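# Flip calendar cubes to show tomorrow's date

## Task

The calendar's front (the face bearing the month name, turned toward the robot) currently shows today's date; change it so the front shows tomorrow's date with both digit cubes upright. At the end both cubes must rest flat inside the tray on their own, not held there by the robot, and the grippers must have released everything and backed away.

## Robot and tools

Robot: two identical six-joint arms with parallel two-finger grippers, named left_arm and right_arm. left_arm's base is at (+0.029, +0.229, 0) m and right_arm's at (+0.031, -0.214, 0) m, both turned slightly about z. These names are labels only, not image sides.

Scene frame: origin on the table top midway between the arms, +x out over the table, +z up, left_arm on the +y side. Result state lines give each gripper's end_effector_position (m) and end_effector_quat_wxyz in this frame; the position is the point between the finger pads, about 5 mm short of the tips, and may be slightly wrong at long reach. Gripper axes: fingers point along its own +z, and they open and close along its own y.

The 14-number row (used by execute_actions rows and move target): one list covering both arms, each value in [-1, 1]. Order: left_arm dx, dy, dz, rx, ry, rz, opening, then right_arm dx, dy, dz, rx, ry, rz, opening. The first six per arm are an offset, not a pose, expressed in that gripper's own axes, measured from the gripper pose shown in the most recent result that reports it (before any such result in the scene, or for a second call in the same reply, from where the robot is when the action begins). Scale: 1.0 equals 0.6 m for dx/dy/dz and 180 degrees for rotation; rx, ry, rz form a single rotation vector. Opening is absolute: +1 fully open (0.070 m), -1 closed; closing fully takes at least about 1 s. Sending all-zero offsets is not idle: it pulls the arm back to the reference pose. For an arm meant to stay put, give the offset back to where it should be in the first call and zeros later, always with the opening it should keep.

Tools:
- execute_actions {actions, pictures}: actions is a list holding one action, one wait, or nothing. Empty list returns the current state. An action is {"rows": [[14 numbers], ...], "steps": n} with up to 15 rows and steps at most 15 (default 15), each step 1/30 s; each row is one step, the last row repeats to fill remaining steps, and every row is measured from the same reference pose, not from the previous row. A wait is {"steps": n}, n up to 300, counted from the previous result including your reply time. pictures (boolean) toggles camera images. A refused call sends nothing.
- move {target, speed}: target is one 14-number row as above; each gripper travels a straight path to its target, both paths finishing together in 0.5 to 10 s (cut off at 10 s). speed is the path top speed in m/s, 0.002 to 0.5, default 0.25; rotation is capped at twice that in rad/s. Opening is sent at the start. Paths ignore obstacles and the other arm; grippers may lag, drift, or overshoot speed, especially near full reach. Result adds a "move:" line with the ending (done, off_target, moving, held, fault) and limits (paced = pose clipped; held = some steps blocked, after which the arm may jump fast), plus each gripper's distance from its target.
- wait {seconds}: 0 to 10 s, nothing new sent.
- zoom_image {camera, region}: enlarge part of a camera's latest image; region [x0, y0, x1, y1] in pixels, top-left origin, at most 504x504. Cameras: cam_head_left, cam_head_right, cam_high, cam_low, cam_left_wrist, cam_right_wrist, all 672x504.
- read_manual {section}: only "licences"; no motion.
- finished_scene {scene}: ends the current scene (integer 1 to 2) and reports success; irreversible. Replying without any tool call ends everything.

Control behaviour: every step the commanded pose is clipped to within 70 mm and 16 degrees of the measured one, then solved by damped IK favouring position over orientation. After an action ends, an arm continues only to its last clipped pose, so check the result and command the remainder. Joints move at most 3 rad/s. Joint ranges (rad): waist -2.618 to 2.618, shoulder 0 to 3.14, elbow -2.967 to 0, forearm roll -1.745 to 1.745, wrist pitch -1.22 to 1.22, wrist roll -2.094 to 2.094.

Result lines: "Hand target" is where each gripper is currently being driven. "pose unreachable" names an arm whose command the clearance check altered or blocked; HELD marks steps where your row was not fully sent. grip_measured is the measured opening on the command scale (the last Joint positions number gives metres); each gripper may read off by up to about 1 mm. To grasp, command an opening roughly 0.04 below grip_measured; smaller gaps grip lighter. Finger force is about 20 N per pad; fast closing squeezes harder. MOTOR HOT appears from 65 °C; at 80 °C an OVER-TEMPERATURE FAULT drops that arm until it cools. Contact torque at a joint's load limit (20.2 N m for the first three joints, 7.04 N m for the wrist joints, whose motors give only about 4 N m) causes a TORQUE FAULT: the arm halts 10 s and the rest of the call is skipped.

Avoid: letting the arms collide or shove each other, pushing objects off the table, dropping or slamming the cubes, fast or deep contact (pressing harder the farther the target lies past contact), and holding loads longer than needed. Occasional external tugs on held parts or nudges to loose objects may occur. Faster, smoother, lower-effort motion is preferred. Finish by opening both grippers and withdrawing them from the calendar.

Each tool is called after ">>>" as name(argument=value, ...), one argument or row to a line, values as JSON.

## Session

>>> execute_actions(
  actions=[],
)

Scene clock: 0.00 s of 7600.00 s.
left_arm: end_effector_position=(+0.4100, +0.6982, +0.1724) grip_measured=+1.00 end_effector_quat_wxyz=(+0.360, -0.373, +0.855, +0.006) | right_arm: end_effector_position=(+0.4061, +0.1023, +0.3431) grip_measured=+1.00 end_effector_quat_wxyz=(-0.333, +0.787, -0.286, +0.434)
Joint positions: left_arm=[ 1.179  2.358 -2.35  -0.452  1.055  0.31   0.07 ] | right_arm=[ 1.103  1.66  -1.61  -0.913  0.774 -1.098  0.07 ]
Motor temperatures (°C, as the motors report them): left_arm=[26 25 22 24 27 27] | right_arm=[24 26 23 27 26 24]
Hand target (left_arm): +0.410, +0.698, +0.172; +0.360, -0.373, +0.855, +0.006
Hand target (right_arm): +0.406, +0.102, +0.343; -0.333, +0.787, -0.286, +0.434

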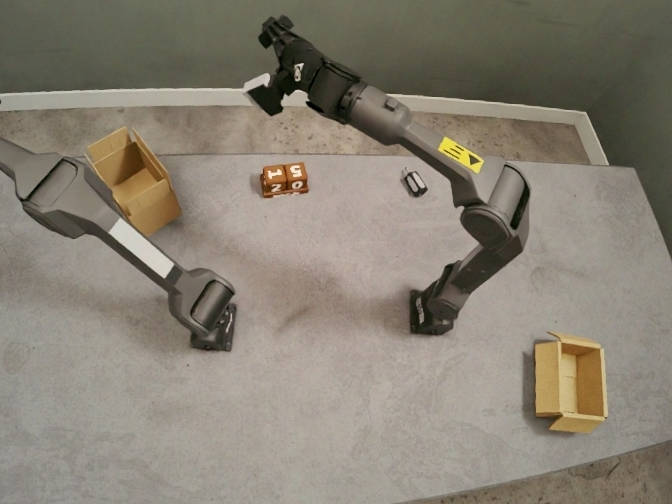

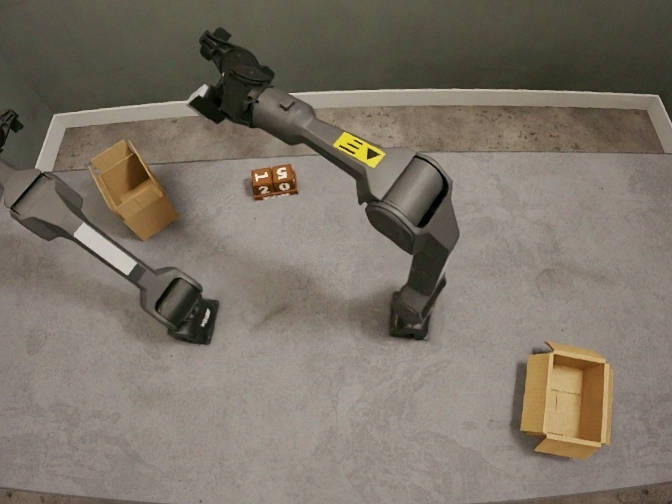

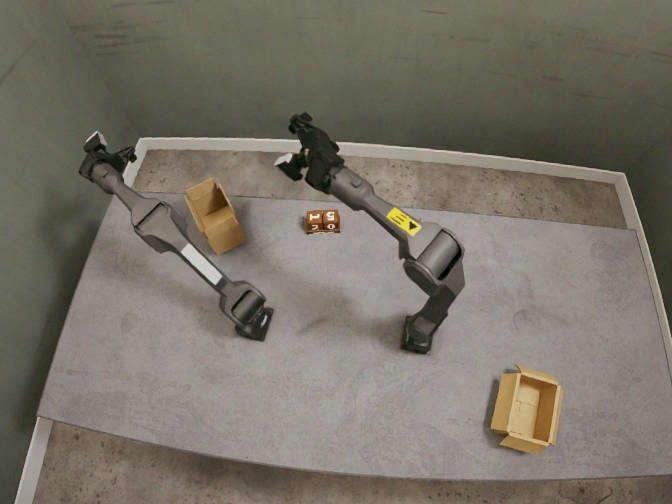

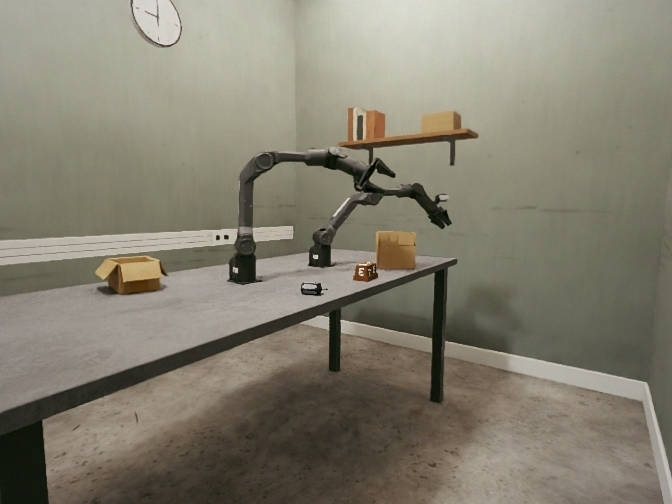

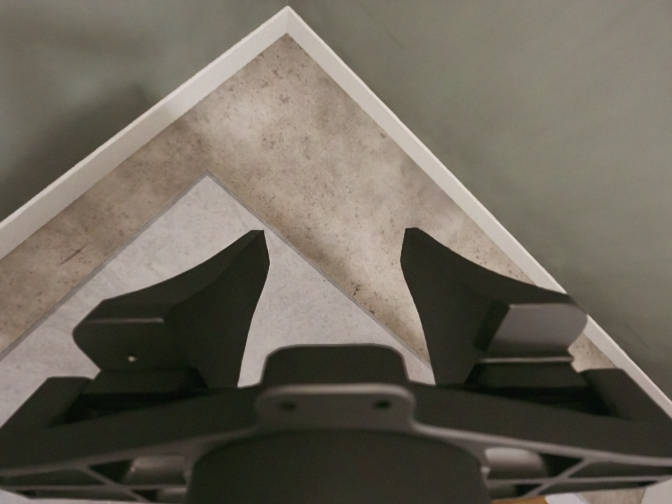

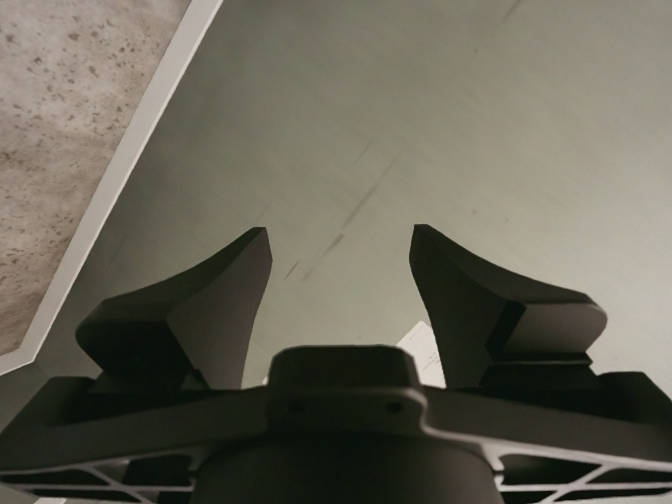

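>>> zoom_image(
  camera="cam_head_right",
  region=[235,150,315,210],
)

>>> zoom_image(
  camera="cam_low",
  region=[340,250,400,295],
)

>>> zoom_image(
  camera="cam_head_left",
  region=[245,150,325,210],
)

Region (235, 150, 315, 210) of cam_head_right's 672x504 image, scaled by 6.300, with more detail than that image has; it fills the top 378 rows of this view, and the rest is white.

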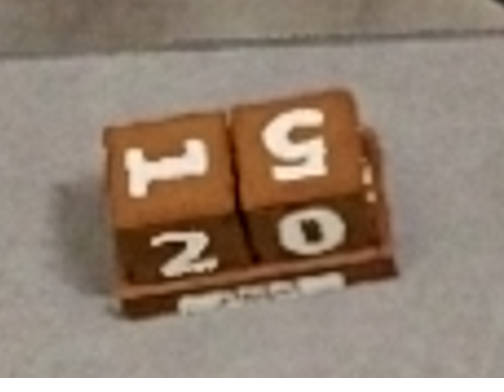

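Region (340, 250, 400, 295) of cam_low's 672x504 image, scaled by 8.400, with more detail than that image has; it fills the top 378 rows of this view, and the rest is white.

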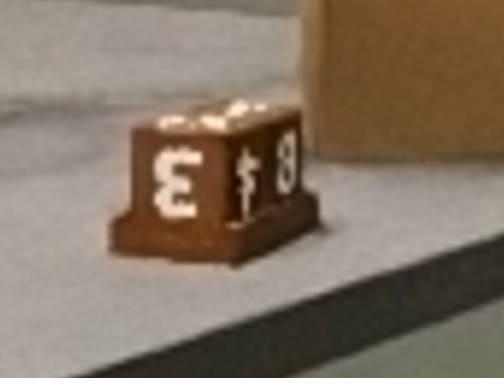

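Region (245, 150, 325, 210) of cam_head_left's 672x504 image, scaled by 6.300, with more detail than that image has; it fills the top 378 rows of this view, and the rest is white.

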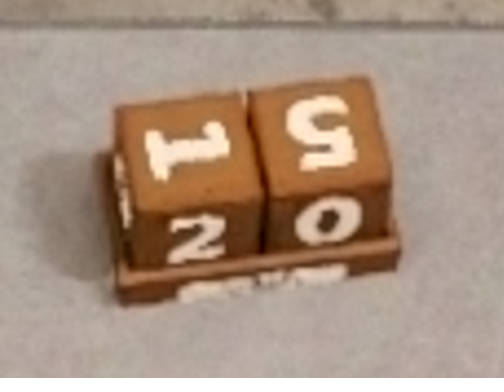

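>>> move(
  target=[0,0,0,0,0,0,1,-0.104,0.398,-0.008,-0.308,-0.212,0.306,1],
  speed=0.4,
)

Scene clock: 12.97 s of 7600.00 s.
left_arm: end_effector_position=(+0.4100, +0.6982, +0.1724) grip_measured=+1.00 end_effector_quat_wxyz=(+0.360, -0.373, +0.855, +0.006) | right_arm: end_effector_position=(+0.3371, -0.0061, +0.1289) grip_measured=+1.00 end_effector_quat_wxyz=(-0.167, +0.720, -0.649, -0.184)
Joint positions: left_arm=[ 1.179  2.358 -2.35  -0.452  1.055  0.31   0.07 ] | right_arm=[ 0.461  1.761 -1.306  0.541  1.15  -1.575  0.07 ]
Motor temperatures (°C, as the motors report them): left_arm=[26 27 23 24 28 27] | right_arm=[24 27 23 27 26 24]
Hand target (left_arm): +0.410, +0.698, +0.172; +0.360, -0.373, +0.855, +0.006
Hand target (right_arm): +0.337, -0.006, +0.130; -0.168, +0.720, -0.648, -0.183
Off the commanded pose (left_arm): 0.000 m, 0 deg.
Off the commanded pose (right_arm): 0.007 m, 2 deg.
After step 90, 7.67 s passed at rest.
move: off_target (right_arm)
camera_calibration (this result's frames):
cam_left_wrist: T_world_to_cam=[[0.633989, -0.726912, 0.263926, 0.201194], [-0.734776, -0.672636, -0.0875545, 0.784818], [0.24117, -0.138417, -0.960561, 0.282331], [0, 0, 0, 1]] pos_world=[0.38102, 0.713227, 0.28681]
cam_right_wrist: T_world_to_cam=[[0.996833, 0.0794966, 0.00213468, -0.338613], [0.0786103, -0.989069, 0.124755, -0.0510571], [0.0120289, -0.124192, -0.992185, 0.245974], [0, 0, 0, 1]] pos_world=[0.338595, 0.00696755, 0.251144]

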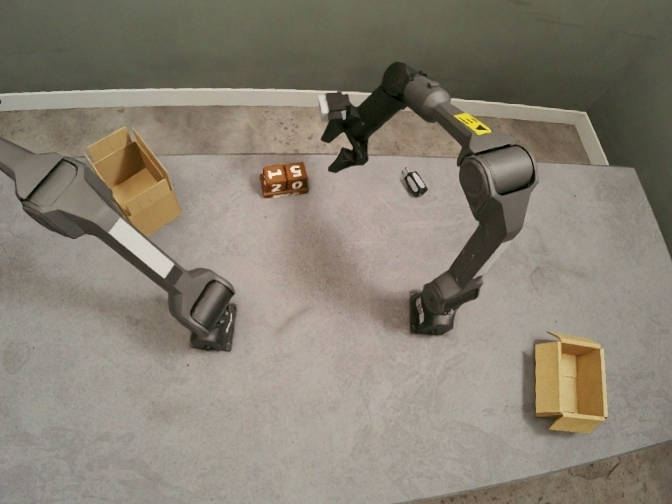

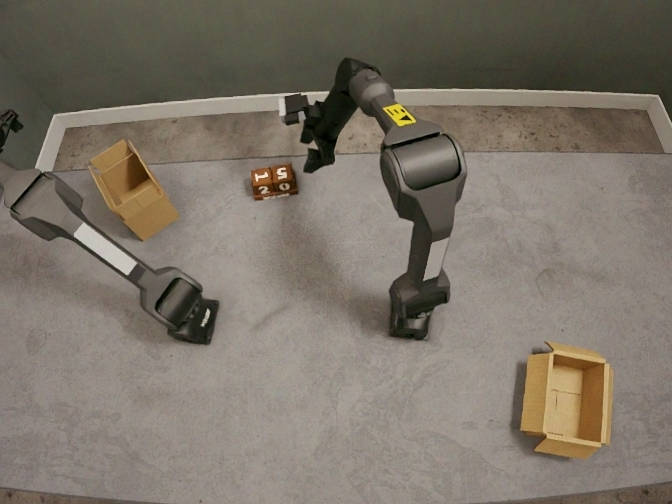

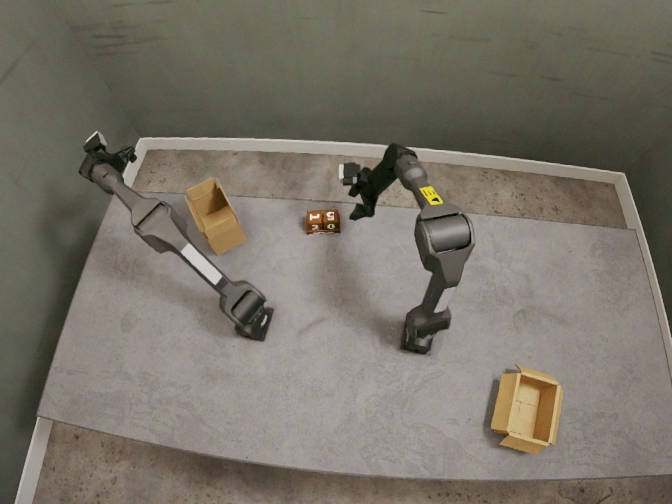

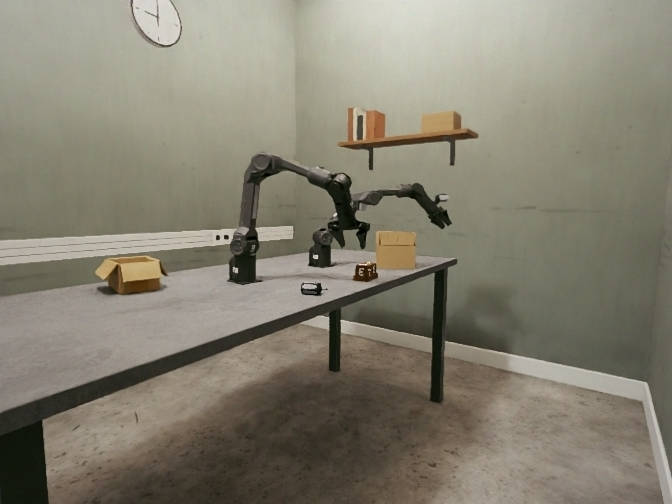

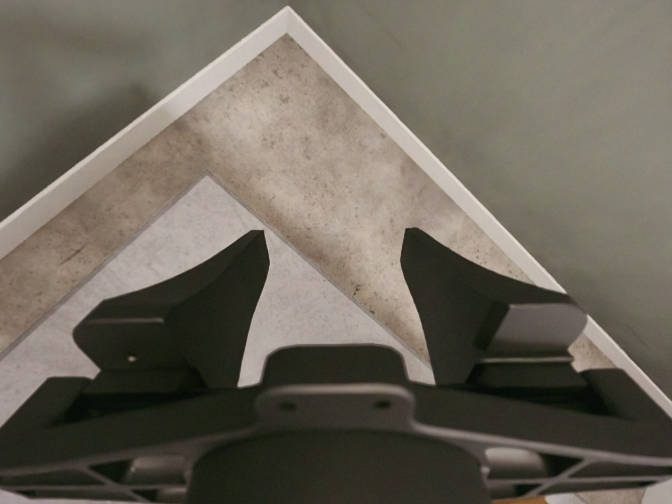

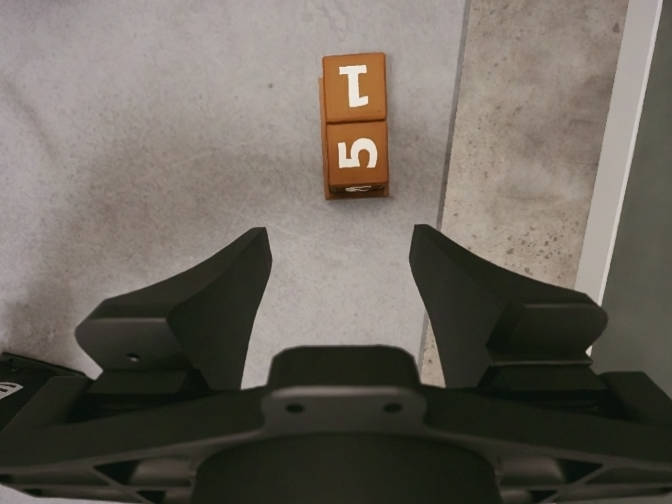

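>>> move(
  target=[0,0,0,0,0,0,1,-0.008,-0.022,0.11,-0.008,0,-0.015,1],
)

Scene clock: 15.67 s of 7600.00 s.
left_arm: end_effector_position=(+0.4100, +0.6982, +0.1724) grip_measured=+1.00 end_effector_quat_wxyz=(+0.360, -0.373, +0.855, +0.006) | right_arm: end_effector_position=(+0.3453, +0.0317, +0.0726) grip_measured=+1.00 end_effector_quat_wxyz=(-0.161, +0.737, -0.629, -0.189)
Joint positions: left_arm=[ 1.179  2.358 -2.35  -0.452  1.055  0.31   0.07 ] | right_arm=[ 0.551  1.918 -1.299  0.591  0.994 -1.645  0.07 ]
Motor temperatures (°C, as the motors report them): left_arm=[26 28 23 24 28 27] | right_arm=[24 27 23 27 26 24]
Hand target (left_arm): +0.410, +0.698, +0.172; +0.360, -0.373, +0.855, +0.006
Hand target (right_arm): +0.346, +0.031, +0.073; -0.162, +0.737, -0.629, -0.188
Off the commanded pose (left_arm): 0.000 m, 0 deg.
Off the commanded pose (right_arm): 0.002 m, 0 deg.
move: done
camera_calibration (this result's frames):
cam_left_wrist: T_world_to_cam=[[0.633989, -0.726912, 0.263925, 0.201194], [-0.734776, -0.672636, -0.0875544, 0.784818], [0.24117, -0.138417, -0.960561, 0.282331], [0, 0, 0, 1]] pos_world=[0.38102, 0.713227, 0.28681]
cam_right_wrist: T_world_to_cam=[[0.991012, 0.133763, 0.00178309, -0.349367], [0.132507, -0.983362, 0.124258, -0.0259918], [0.0183746, -0.122905, -0.992248, 0.192498], [0, 0, 0, 1]] pos_world=[0.346133, 0.0448321, 0.194858]

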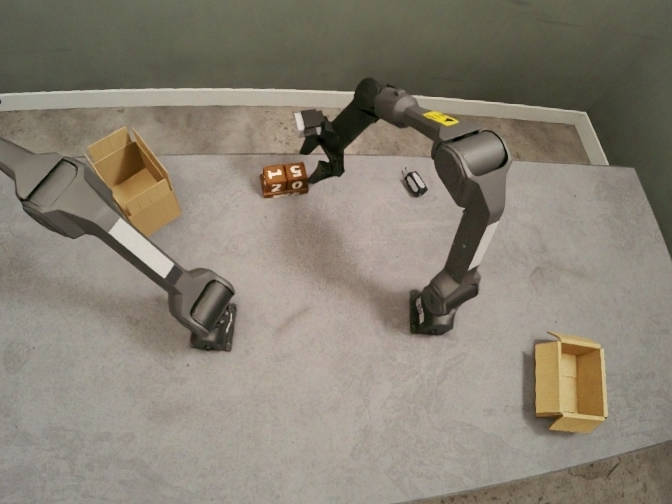

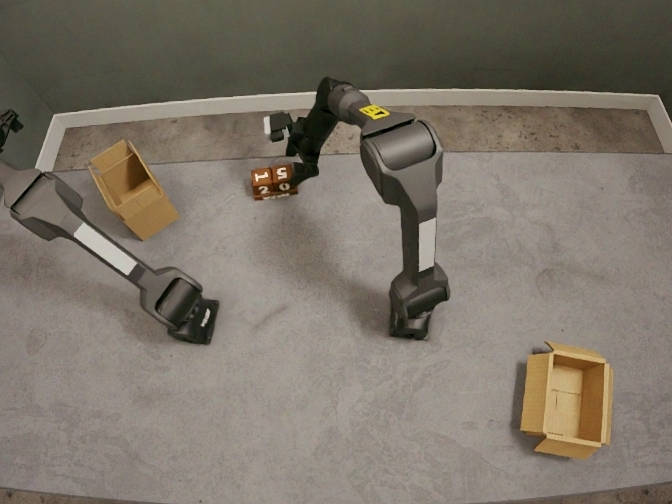

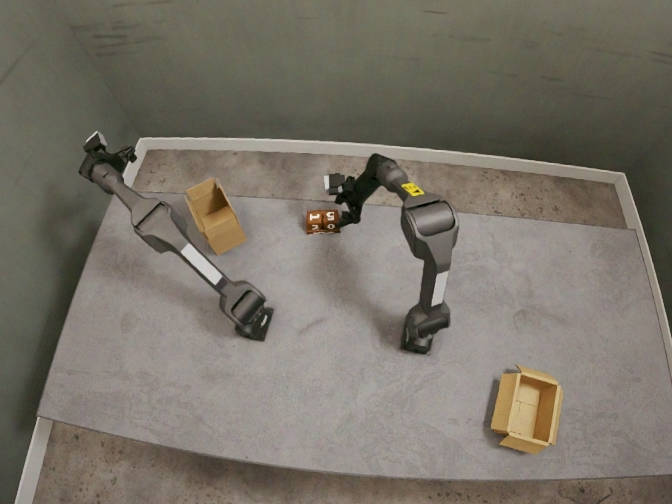

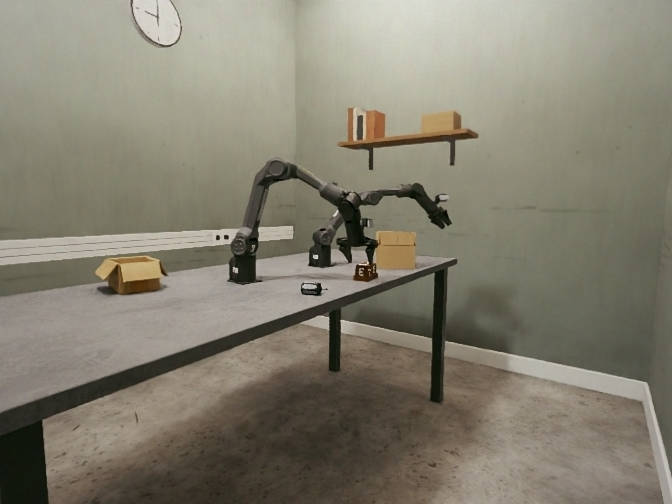

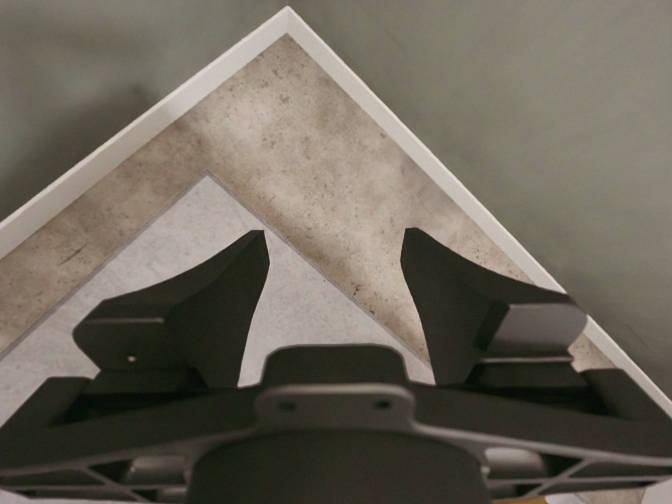

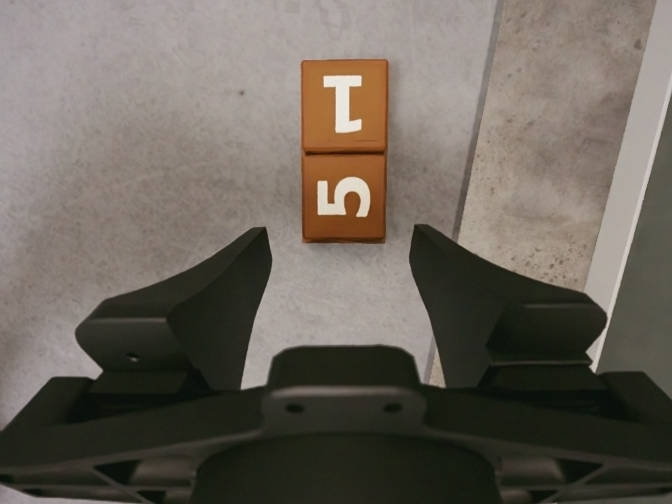

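>>> move(
  target=[0,0,0,0,0,0,1,0,-0.003,0.07,0,0,0,1],
  speed=0.1,
)

>>> move(
  target=[0,0,0,0,0,0,1,0,0,0,0,0,0,0.2],
)

Scene clock: 17.77 s of 7600.00 s.
left_arm: end_effector_position=(+0.4100, +0.6982, +0.1724) grip_measured=+1.00 end_effector_quat_wxyz=(+0.360, -0.373, +0.855, +0.006) | right_arm: end_effector_position=(+0.3428, +0.0523, +0.0348) grip_measured=+1.00 end_effector_quat_wxyz=(-0.161, +0.737, -0.629, -0.189)
Joint positions: left_arm=[ 1.179  2.358 -2.35  -0.452  1.055  0.31   0.07 ] | right_arm=[ 0.605  2.003 -1.267  0.643  0.875 -1.683  0.07 ]
Motor temperatures (°C, as the motors report them): left_arm=[26 28 23 24 28 27] | right_arm=[24 27 23 27 26 24]
Hand target (left_arm): +0.410, +0.698, +0.172; +0.360, -0.373, +0.855, +0.006
Hand target (right_arm): +0.343, +0.052, +0.036; -0.162, +0.737, -0.629, -0.189
Off the commanded pose (left_arm): 0.000 m, 0 deg.
Off the commanded pose (right_arm): 0.002 m, 0 deg.
move: done
camera_calibration (this result's frames):
cam_left_wrist: T_world_to_cam=[[0.633989, -0.726912, 0.263925, 0.201194], [-0.734775, -0.672636, -0.0875544, 0.784818], [0.24117, -0.138417, -0.960561, 0.282331], [0, 0, 0, 1]] pos_world=[0.38102, 0.713227, 0.28681]
cam_right_wrist: T_world_to_cam=[[0.990896, 0.134629, -0.000297001, -0.349557], [0.133621, -0.983205, 0.124315, -0.00114516], [0.0164444, -0.123223, -0.992243, 0.15819], [0, 0, 0, 1]] pos_world=[0.343926, 0.0654272, 0.157002]

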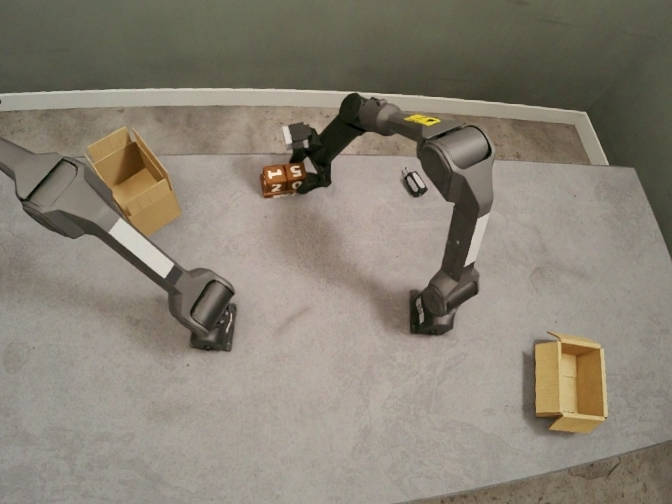

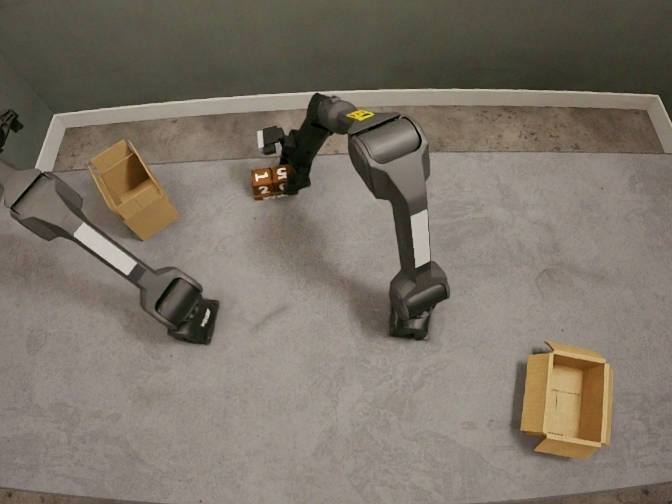

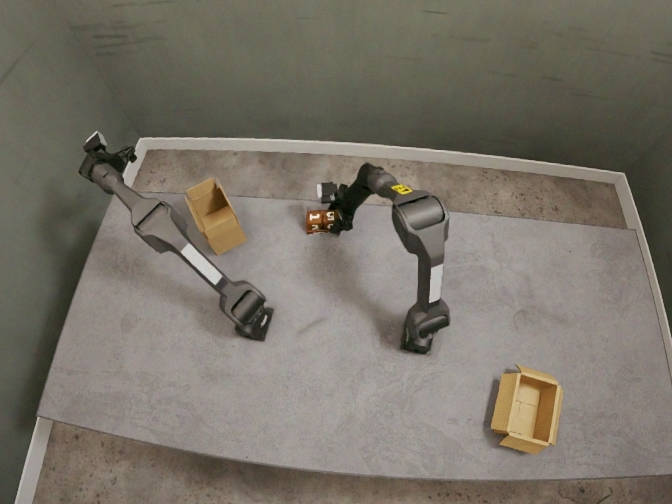

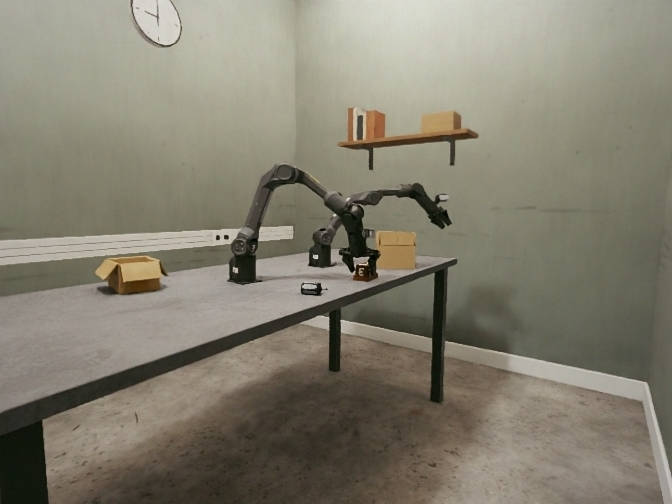

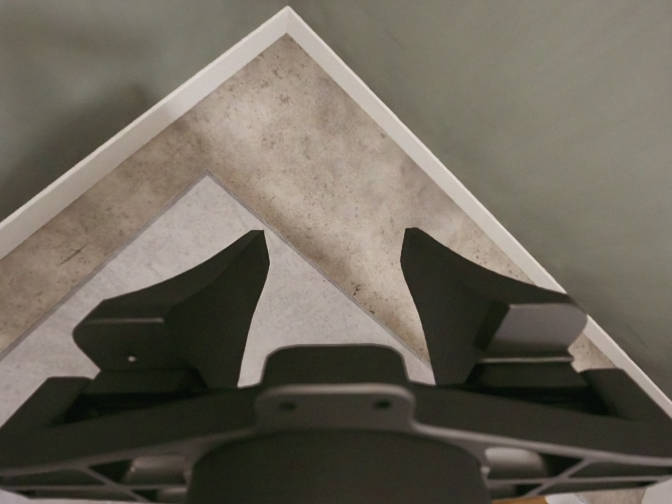

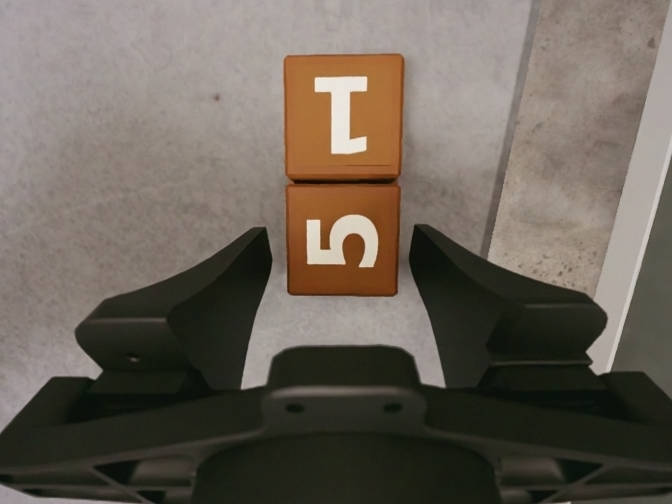

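Scene clock: 18.37 s of 7600.00 s.
left_arm: end_effector_position=(+0.4100, +0.6982, +0.1724) grip_measured=+1.00 end_effector_quat_wxyz=(+0.360, -0.373, +0.855, +0.006) | right_arm: end_effector_position=(+0.3428, +0.0523, +0.0347) grip_measured=+0.29 end_effector_quat_wxyz=(-0.161, +0.737, -0.629, -0.190)
Joint positions: left_arm=[ 1.179  2.358 -2.35  -0.452  1.055  0.31   0.07 ] | right_arm=[ 0.605  2.004 -1.267  0.643  0.875 -1.683  0.045]
Motor temperatures (°C, as the motors report them): left_arm=[26 28 23 24 28 27] | right_arm=[24 27 23 27 26 24]
Hand target (left_arm): +0.410, +0.698, +0.172; +0.360, -0.373, +0.855, +0.006
Hand target (right_arm): +0.343, +0.052, +0.035; -0.161, +0.737, -0.629, -0.189
Off the commanded pose (left_arm): 0.000 m, 0 deg.
Off the commanded pose (right_arm): 0.000 m, 0 deg.
move: done
camera_calibration (this result's frames):
cam_left_wrist: T_world_to_cam=[[0.633989, -0.726912, 0.263925, 0.201194], [-0.734776, -0.672636, -0.0875543, 0.784818], [0.24117, -0.138417, -0.960561, 0.282331], [0, 0, 0, 1]] pos_world=[0.38102, 0.713227, 0.28681]
cam_right_wrist: T_world_to_cam=[[0.990874, 0.134788, -0.000436306, -0.349501], [0.133796, -0.98318, 0.12432, -0.00116679], [0.0163278, -0.123244, -0.992242, 0.158219], [0, 0, 0, 1]] pos_world=[0.343884, 0.0654608, 0.156984]

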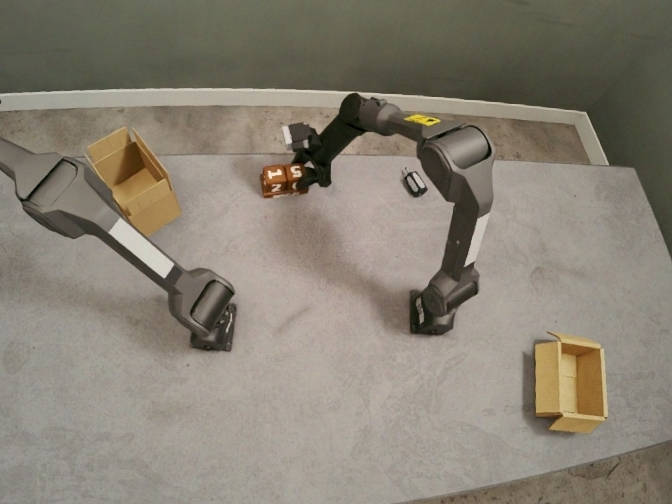

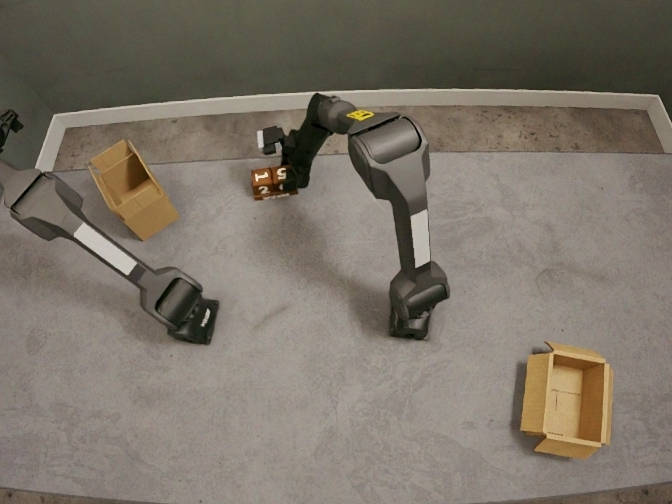

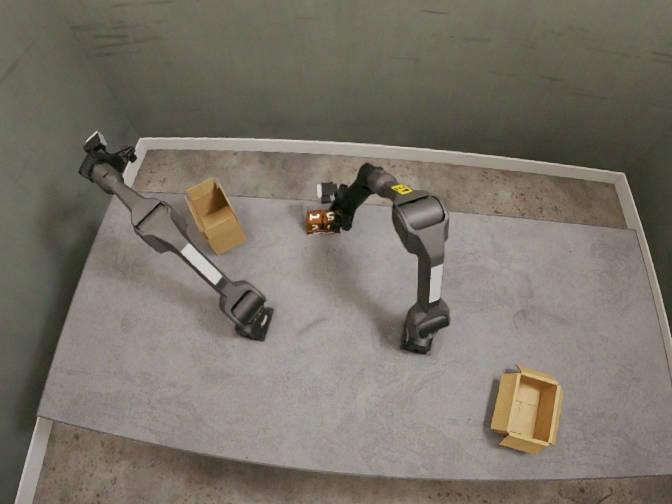

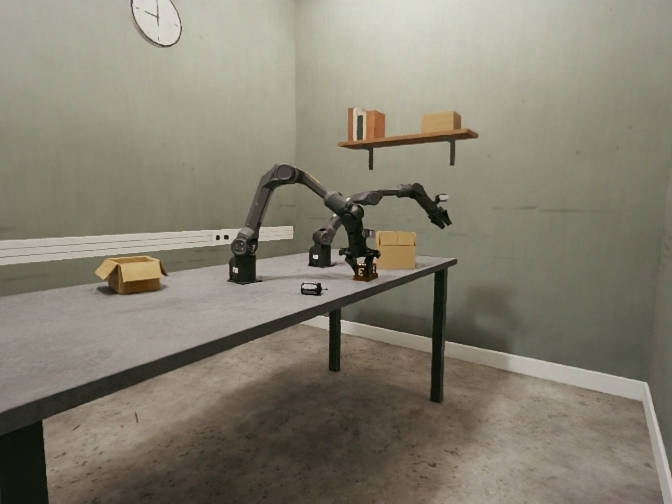

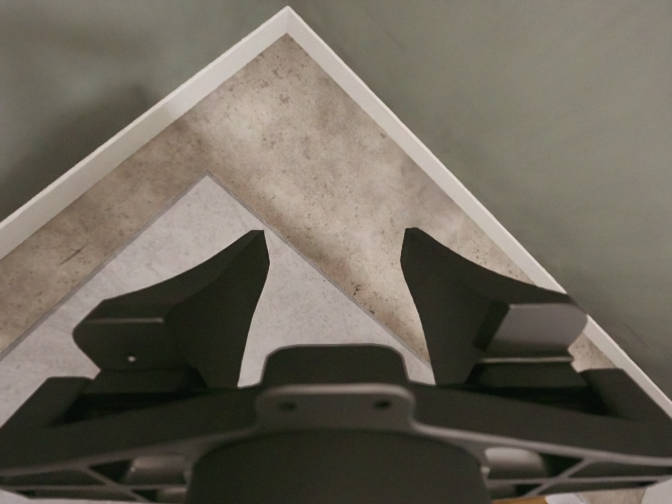

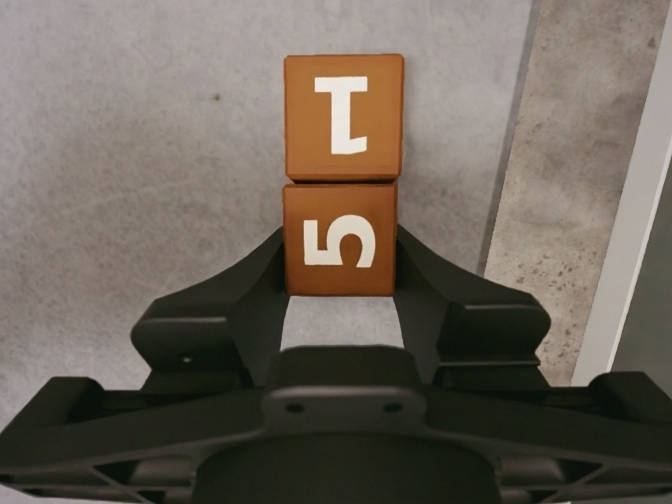

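>>> move(
  target=[0,0,0,0,0,0,1,-0.064,0,-0.117,0,0,0,0.22],
  speed=0.15,
)

>>> move(
  target=[0,0,0,0,0,0,1,-0.25,0.25,-0.15,0,-0.5,0,0.22],
  speed=0.35,
)

Scene clock: 21.63 s of 7600.00 s.
left_arm: end_effector_position=(+0.4100, +0.6982, +0.1724) grip_measured=+1.00 end_effector_quat_wxyz=(+0.360, -0.373, +0.855, +0.006) | right_arm: end_effector_position=(+0.3436, +0.0525, +0.1163) grip_measured=+0.29 end_effector_quat_wxyz=(-0.162, +0.737, -0.628, -0.190)
Joint positions: left_arm=[ 1.179  2.358 -2.35  -0.452  1.055  0.31   0.07 ] | right_arm=[ 0.604  1.887 -1.436  0.542  1.11  -1.497  0.045]
Motor temperatures (°C, as the motors report them): left_arm=[26 29 23 24 28 27] | right_arm=[24 27 23 27 26 24]
Hand target (left_arm): +0.410, +0.698, +0.172; +0.360, -0.373, +0.855, +0.006
Hand target (right_arm): +0.343, +0.052, +0.115; -0.161, +0.737, -0.629, -0.190
Off the commanded pose (left_arm): 0.000 m, 0 deg.
Off the commanded pose (right_arm): 0.002 m, 0 deg.
move: done
camera_calibration (this result's frames):
cam_left_wrist: T_world_to_cam=[[0.633989, -0.726912, 0.263925, 0.201194], [-0.734776, -0.672636, -0.0875543, 0.784818], [0.24117, -0.138418, -0.960561, 0.282331], [0, 0, 0, 1]] pos_world=[0.38102, 0.713227, 0.28681]
cam_right_wrist: T_world_to_cam=[[0.990958, 0.134152, 0.0021568, -0.350631], [0.132893, -0.983614, 0.121829, -0.0105941], [0.0184651, -0.120441, -0.992549, 0.238319], [0, 0, 0, 1]] pos_world=[0.344468, 0.0653208, 0.23859]

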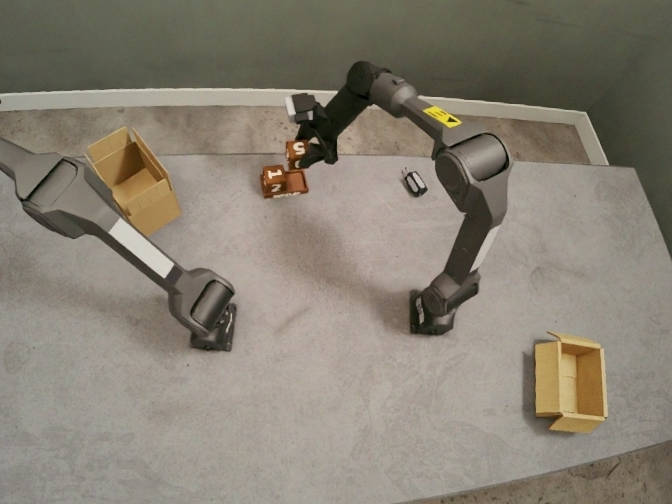

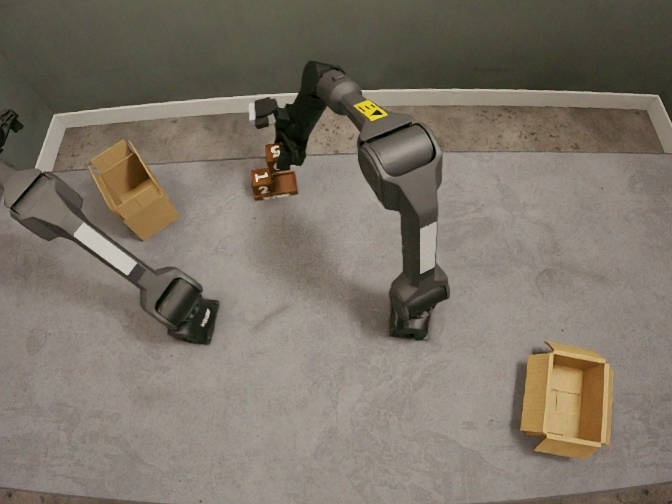

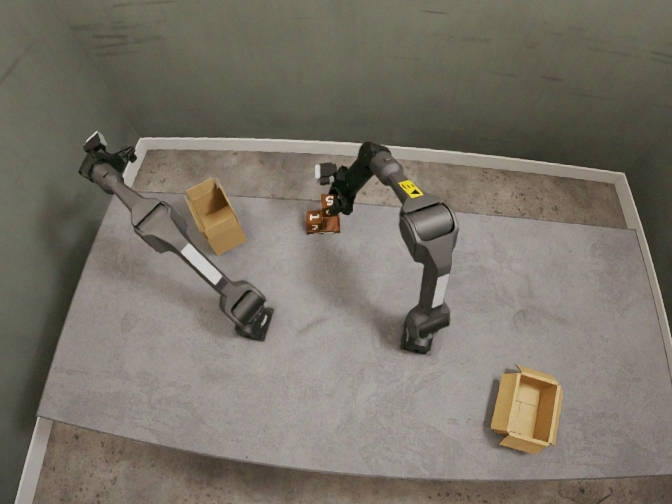

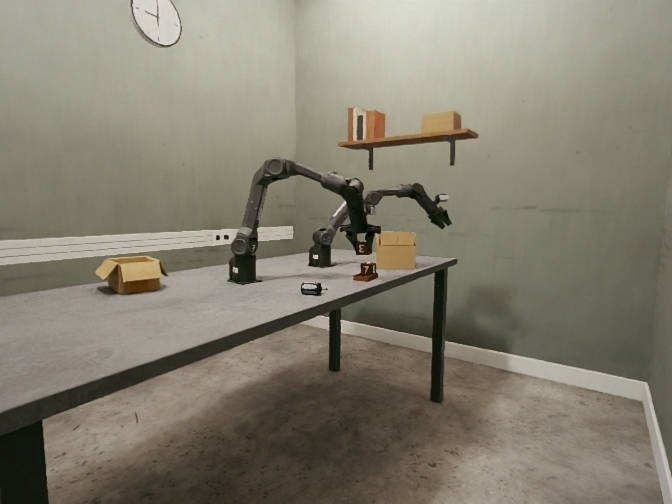

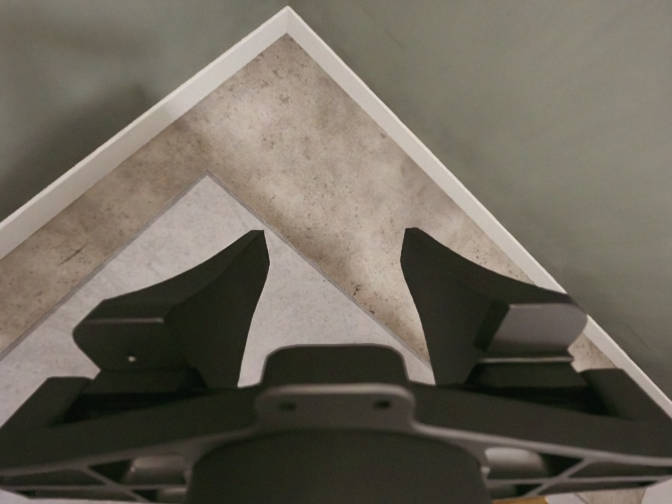

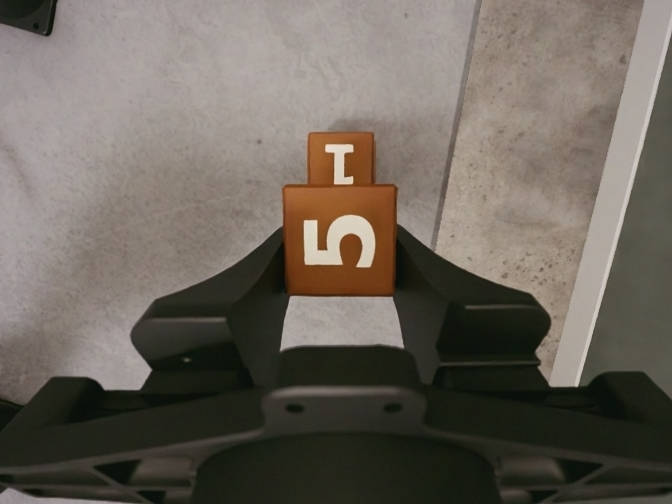

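Scene clock: 24.23 s of 7600.00 s.
left_arm: end_effector_position=(+0.4100, +0.6982, +0.1724) grip_measured=+1.00 end_effector_quat_wxyz=(+0.360, -0.373, +0.855, +0.006) | right_arm: end_effector_position=(+0.1803, +0.1134, +0.2687) grip_measured=+0.29 end_effector_quat_wxyz=(-0.417, +0.526, -0.507, -0.541)
Joint positions: left_arm=[ 1.179  2.358 -2.35  -0.452  1.055  0.31   0.07 ] | right_arm=[ 0.689  1.41  -0.72   1.743  1.21  -2.082  0.045]
Motor temperatures (°C, as the motors report them): left_arm=[26 29 23 24 28 27] | right_arm=[24 27 23 27 26 24]
Hand target (left_arm): +0.410, +0.698, +0.172; +0.360, -0.373, +0.855, +0.006
Hand target (right_arm): +0.181, +0.113, +0.268; -0.417, +0.526, -0.508, -0.541
Off the commanded pose (left_arm): 0.000 m, 0 deg.
Off the commanded pose (right_arm): 0.003 m, 33 deg; orientation clipped at the last step of the last action.
joint sent to its limit (right arm) — the command would take joint 4 (forearm roll) past its upper limit, joint 5 (wrist pitch) past its upper limit and joint 6 (wrist roll) past its lower limit, so those joints were sent only as far as their limits.
move: off_target (right_arm); limits=paced
camera_calibration (this result's frames):
cam_left_wrist: T_world_to_cam=[[0.633989, -0.726912, 0.263925, 0.201194], [-0.734775, -0.672636, -0.0875544, 0.784818], [0.24117, -0.138417, -0.960561, 0.282331], [0, 0, 0, 1]] pos_world=[0.38102, 0.713227, 0.28681]
cam_right_wrist: T_world_to_cam=[[0.983881, 0.124118, -0.128736, -0.159704], [-0.0176428, -0.649014, -0.760572, 0.278725], [-0.177952, 0.750584, -0.636362, 0.24087], [0, 0, 0, 1]] pos_world=[0.20491, 0.0199251, 0.344711]

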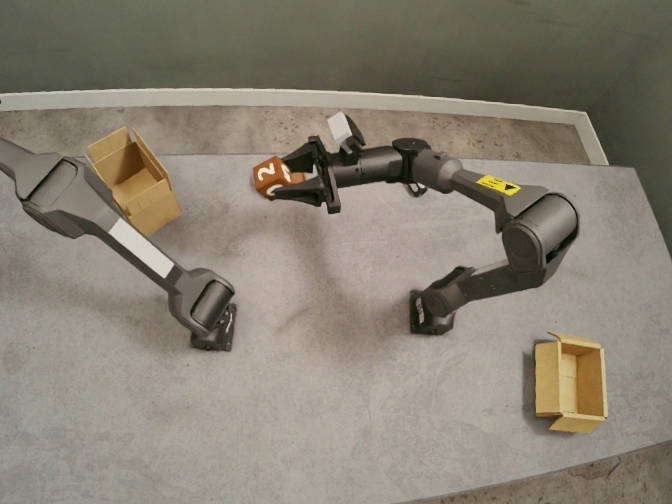

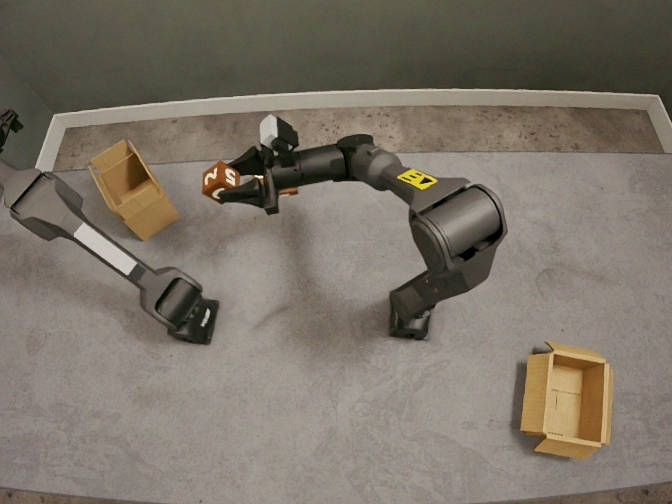

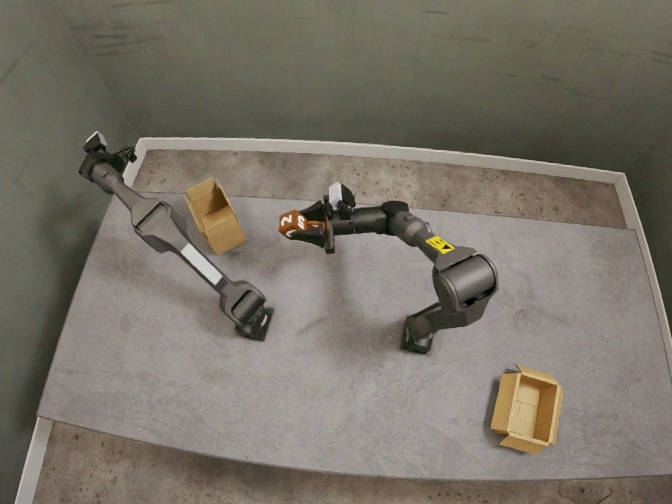

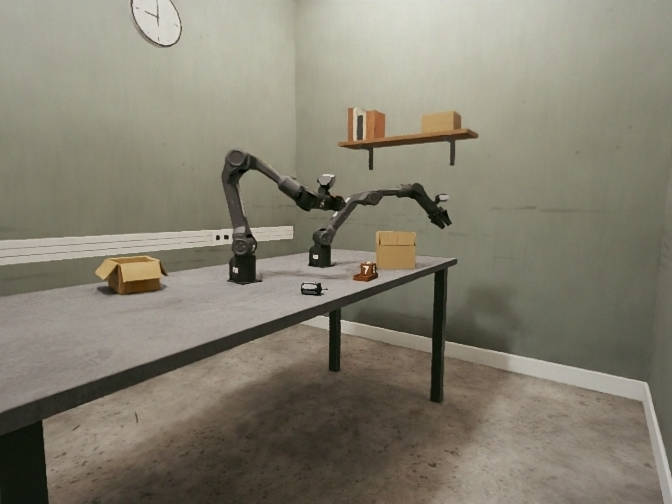

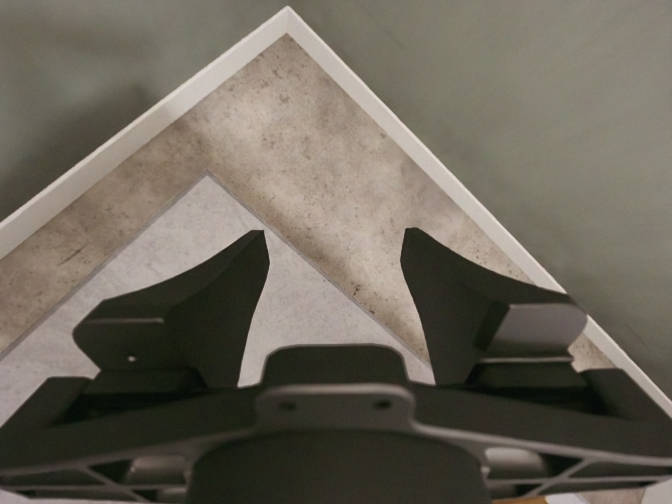

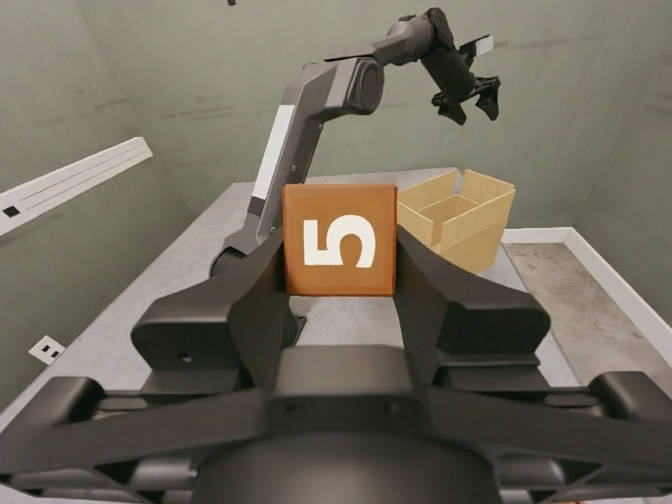

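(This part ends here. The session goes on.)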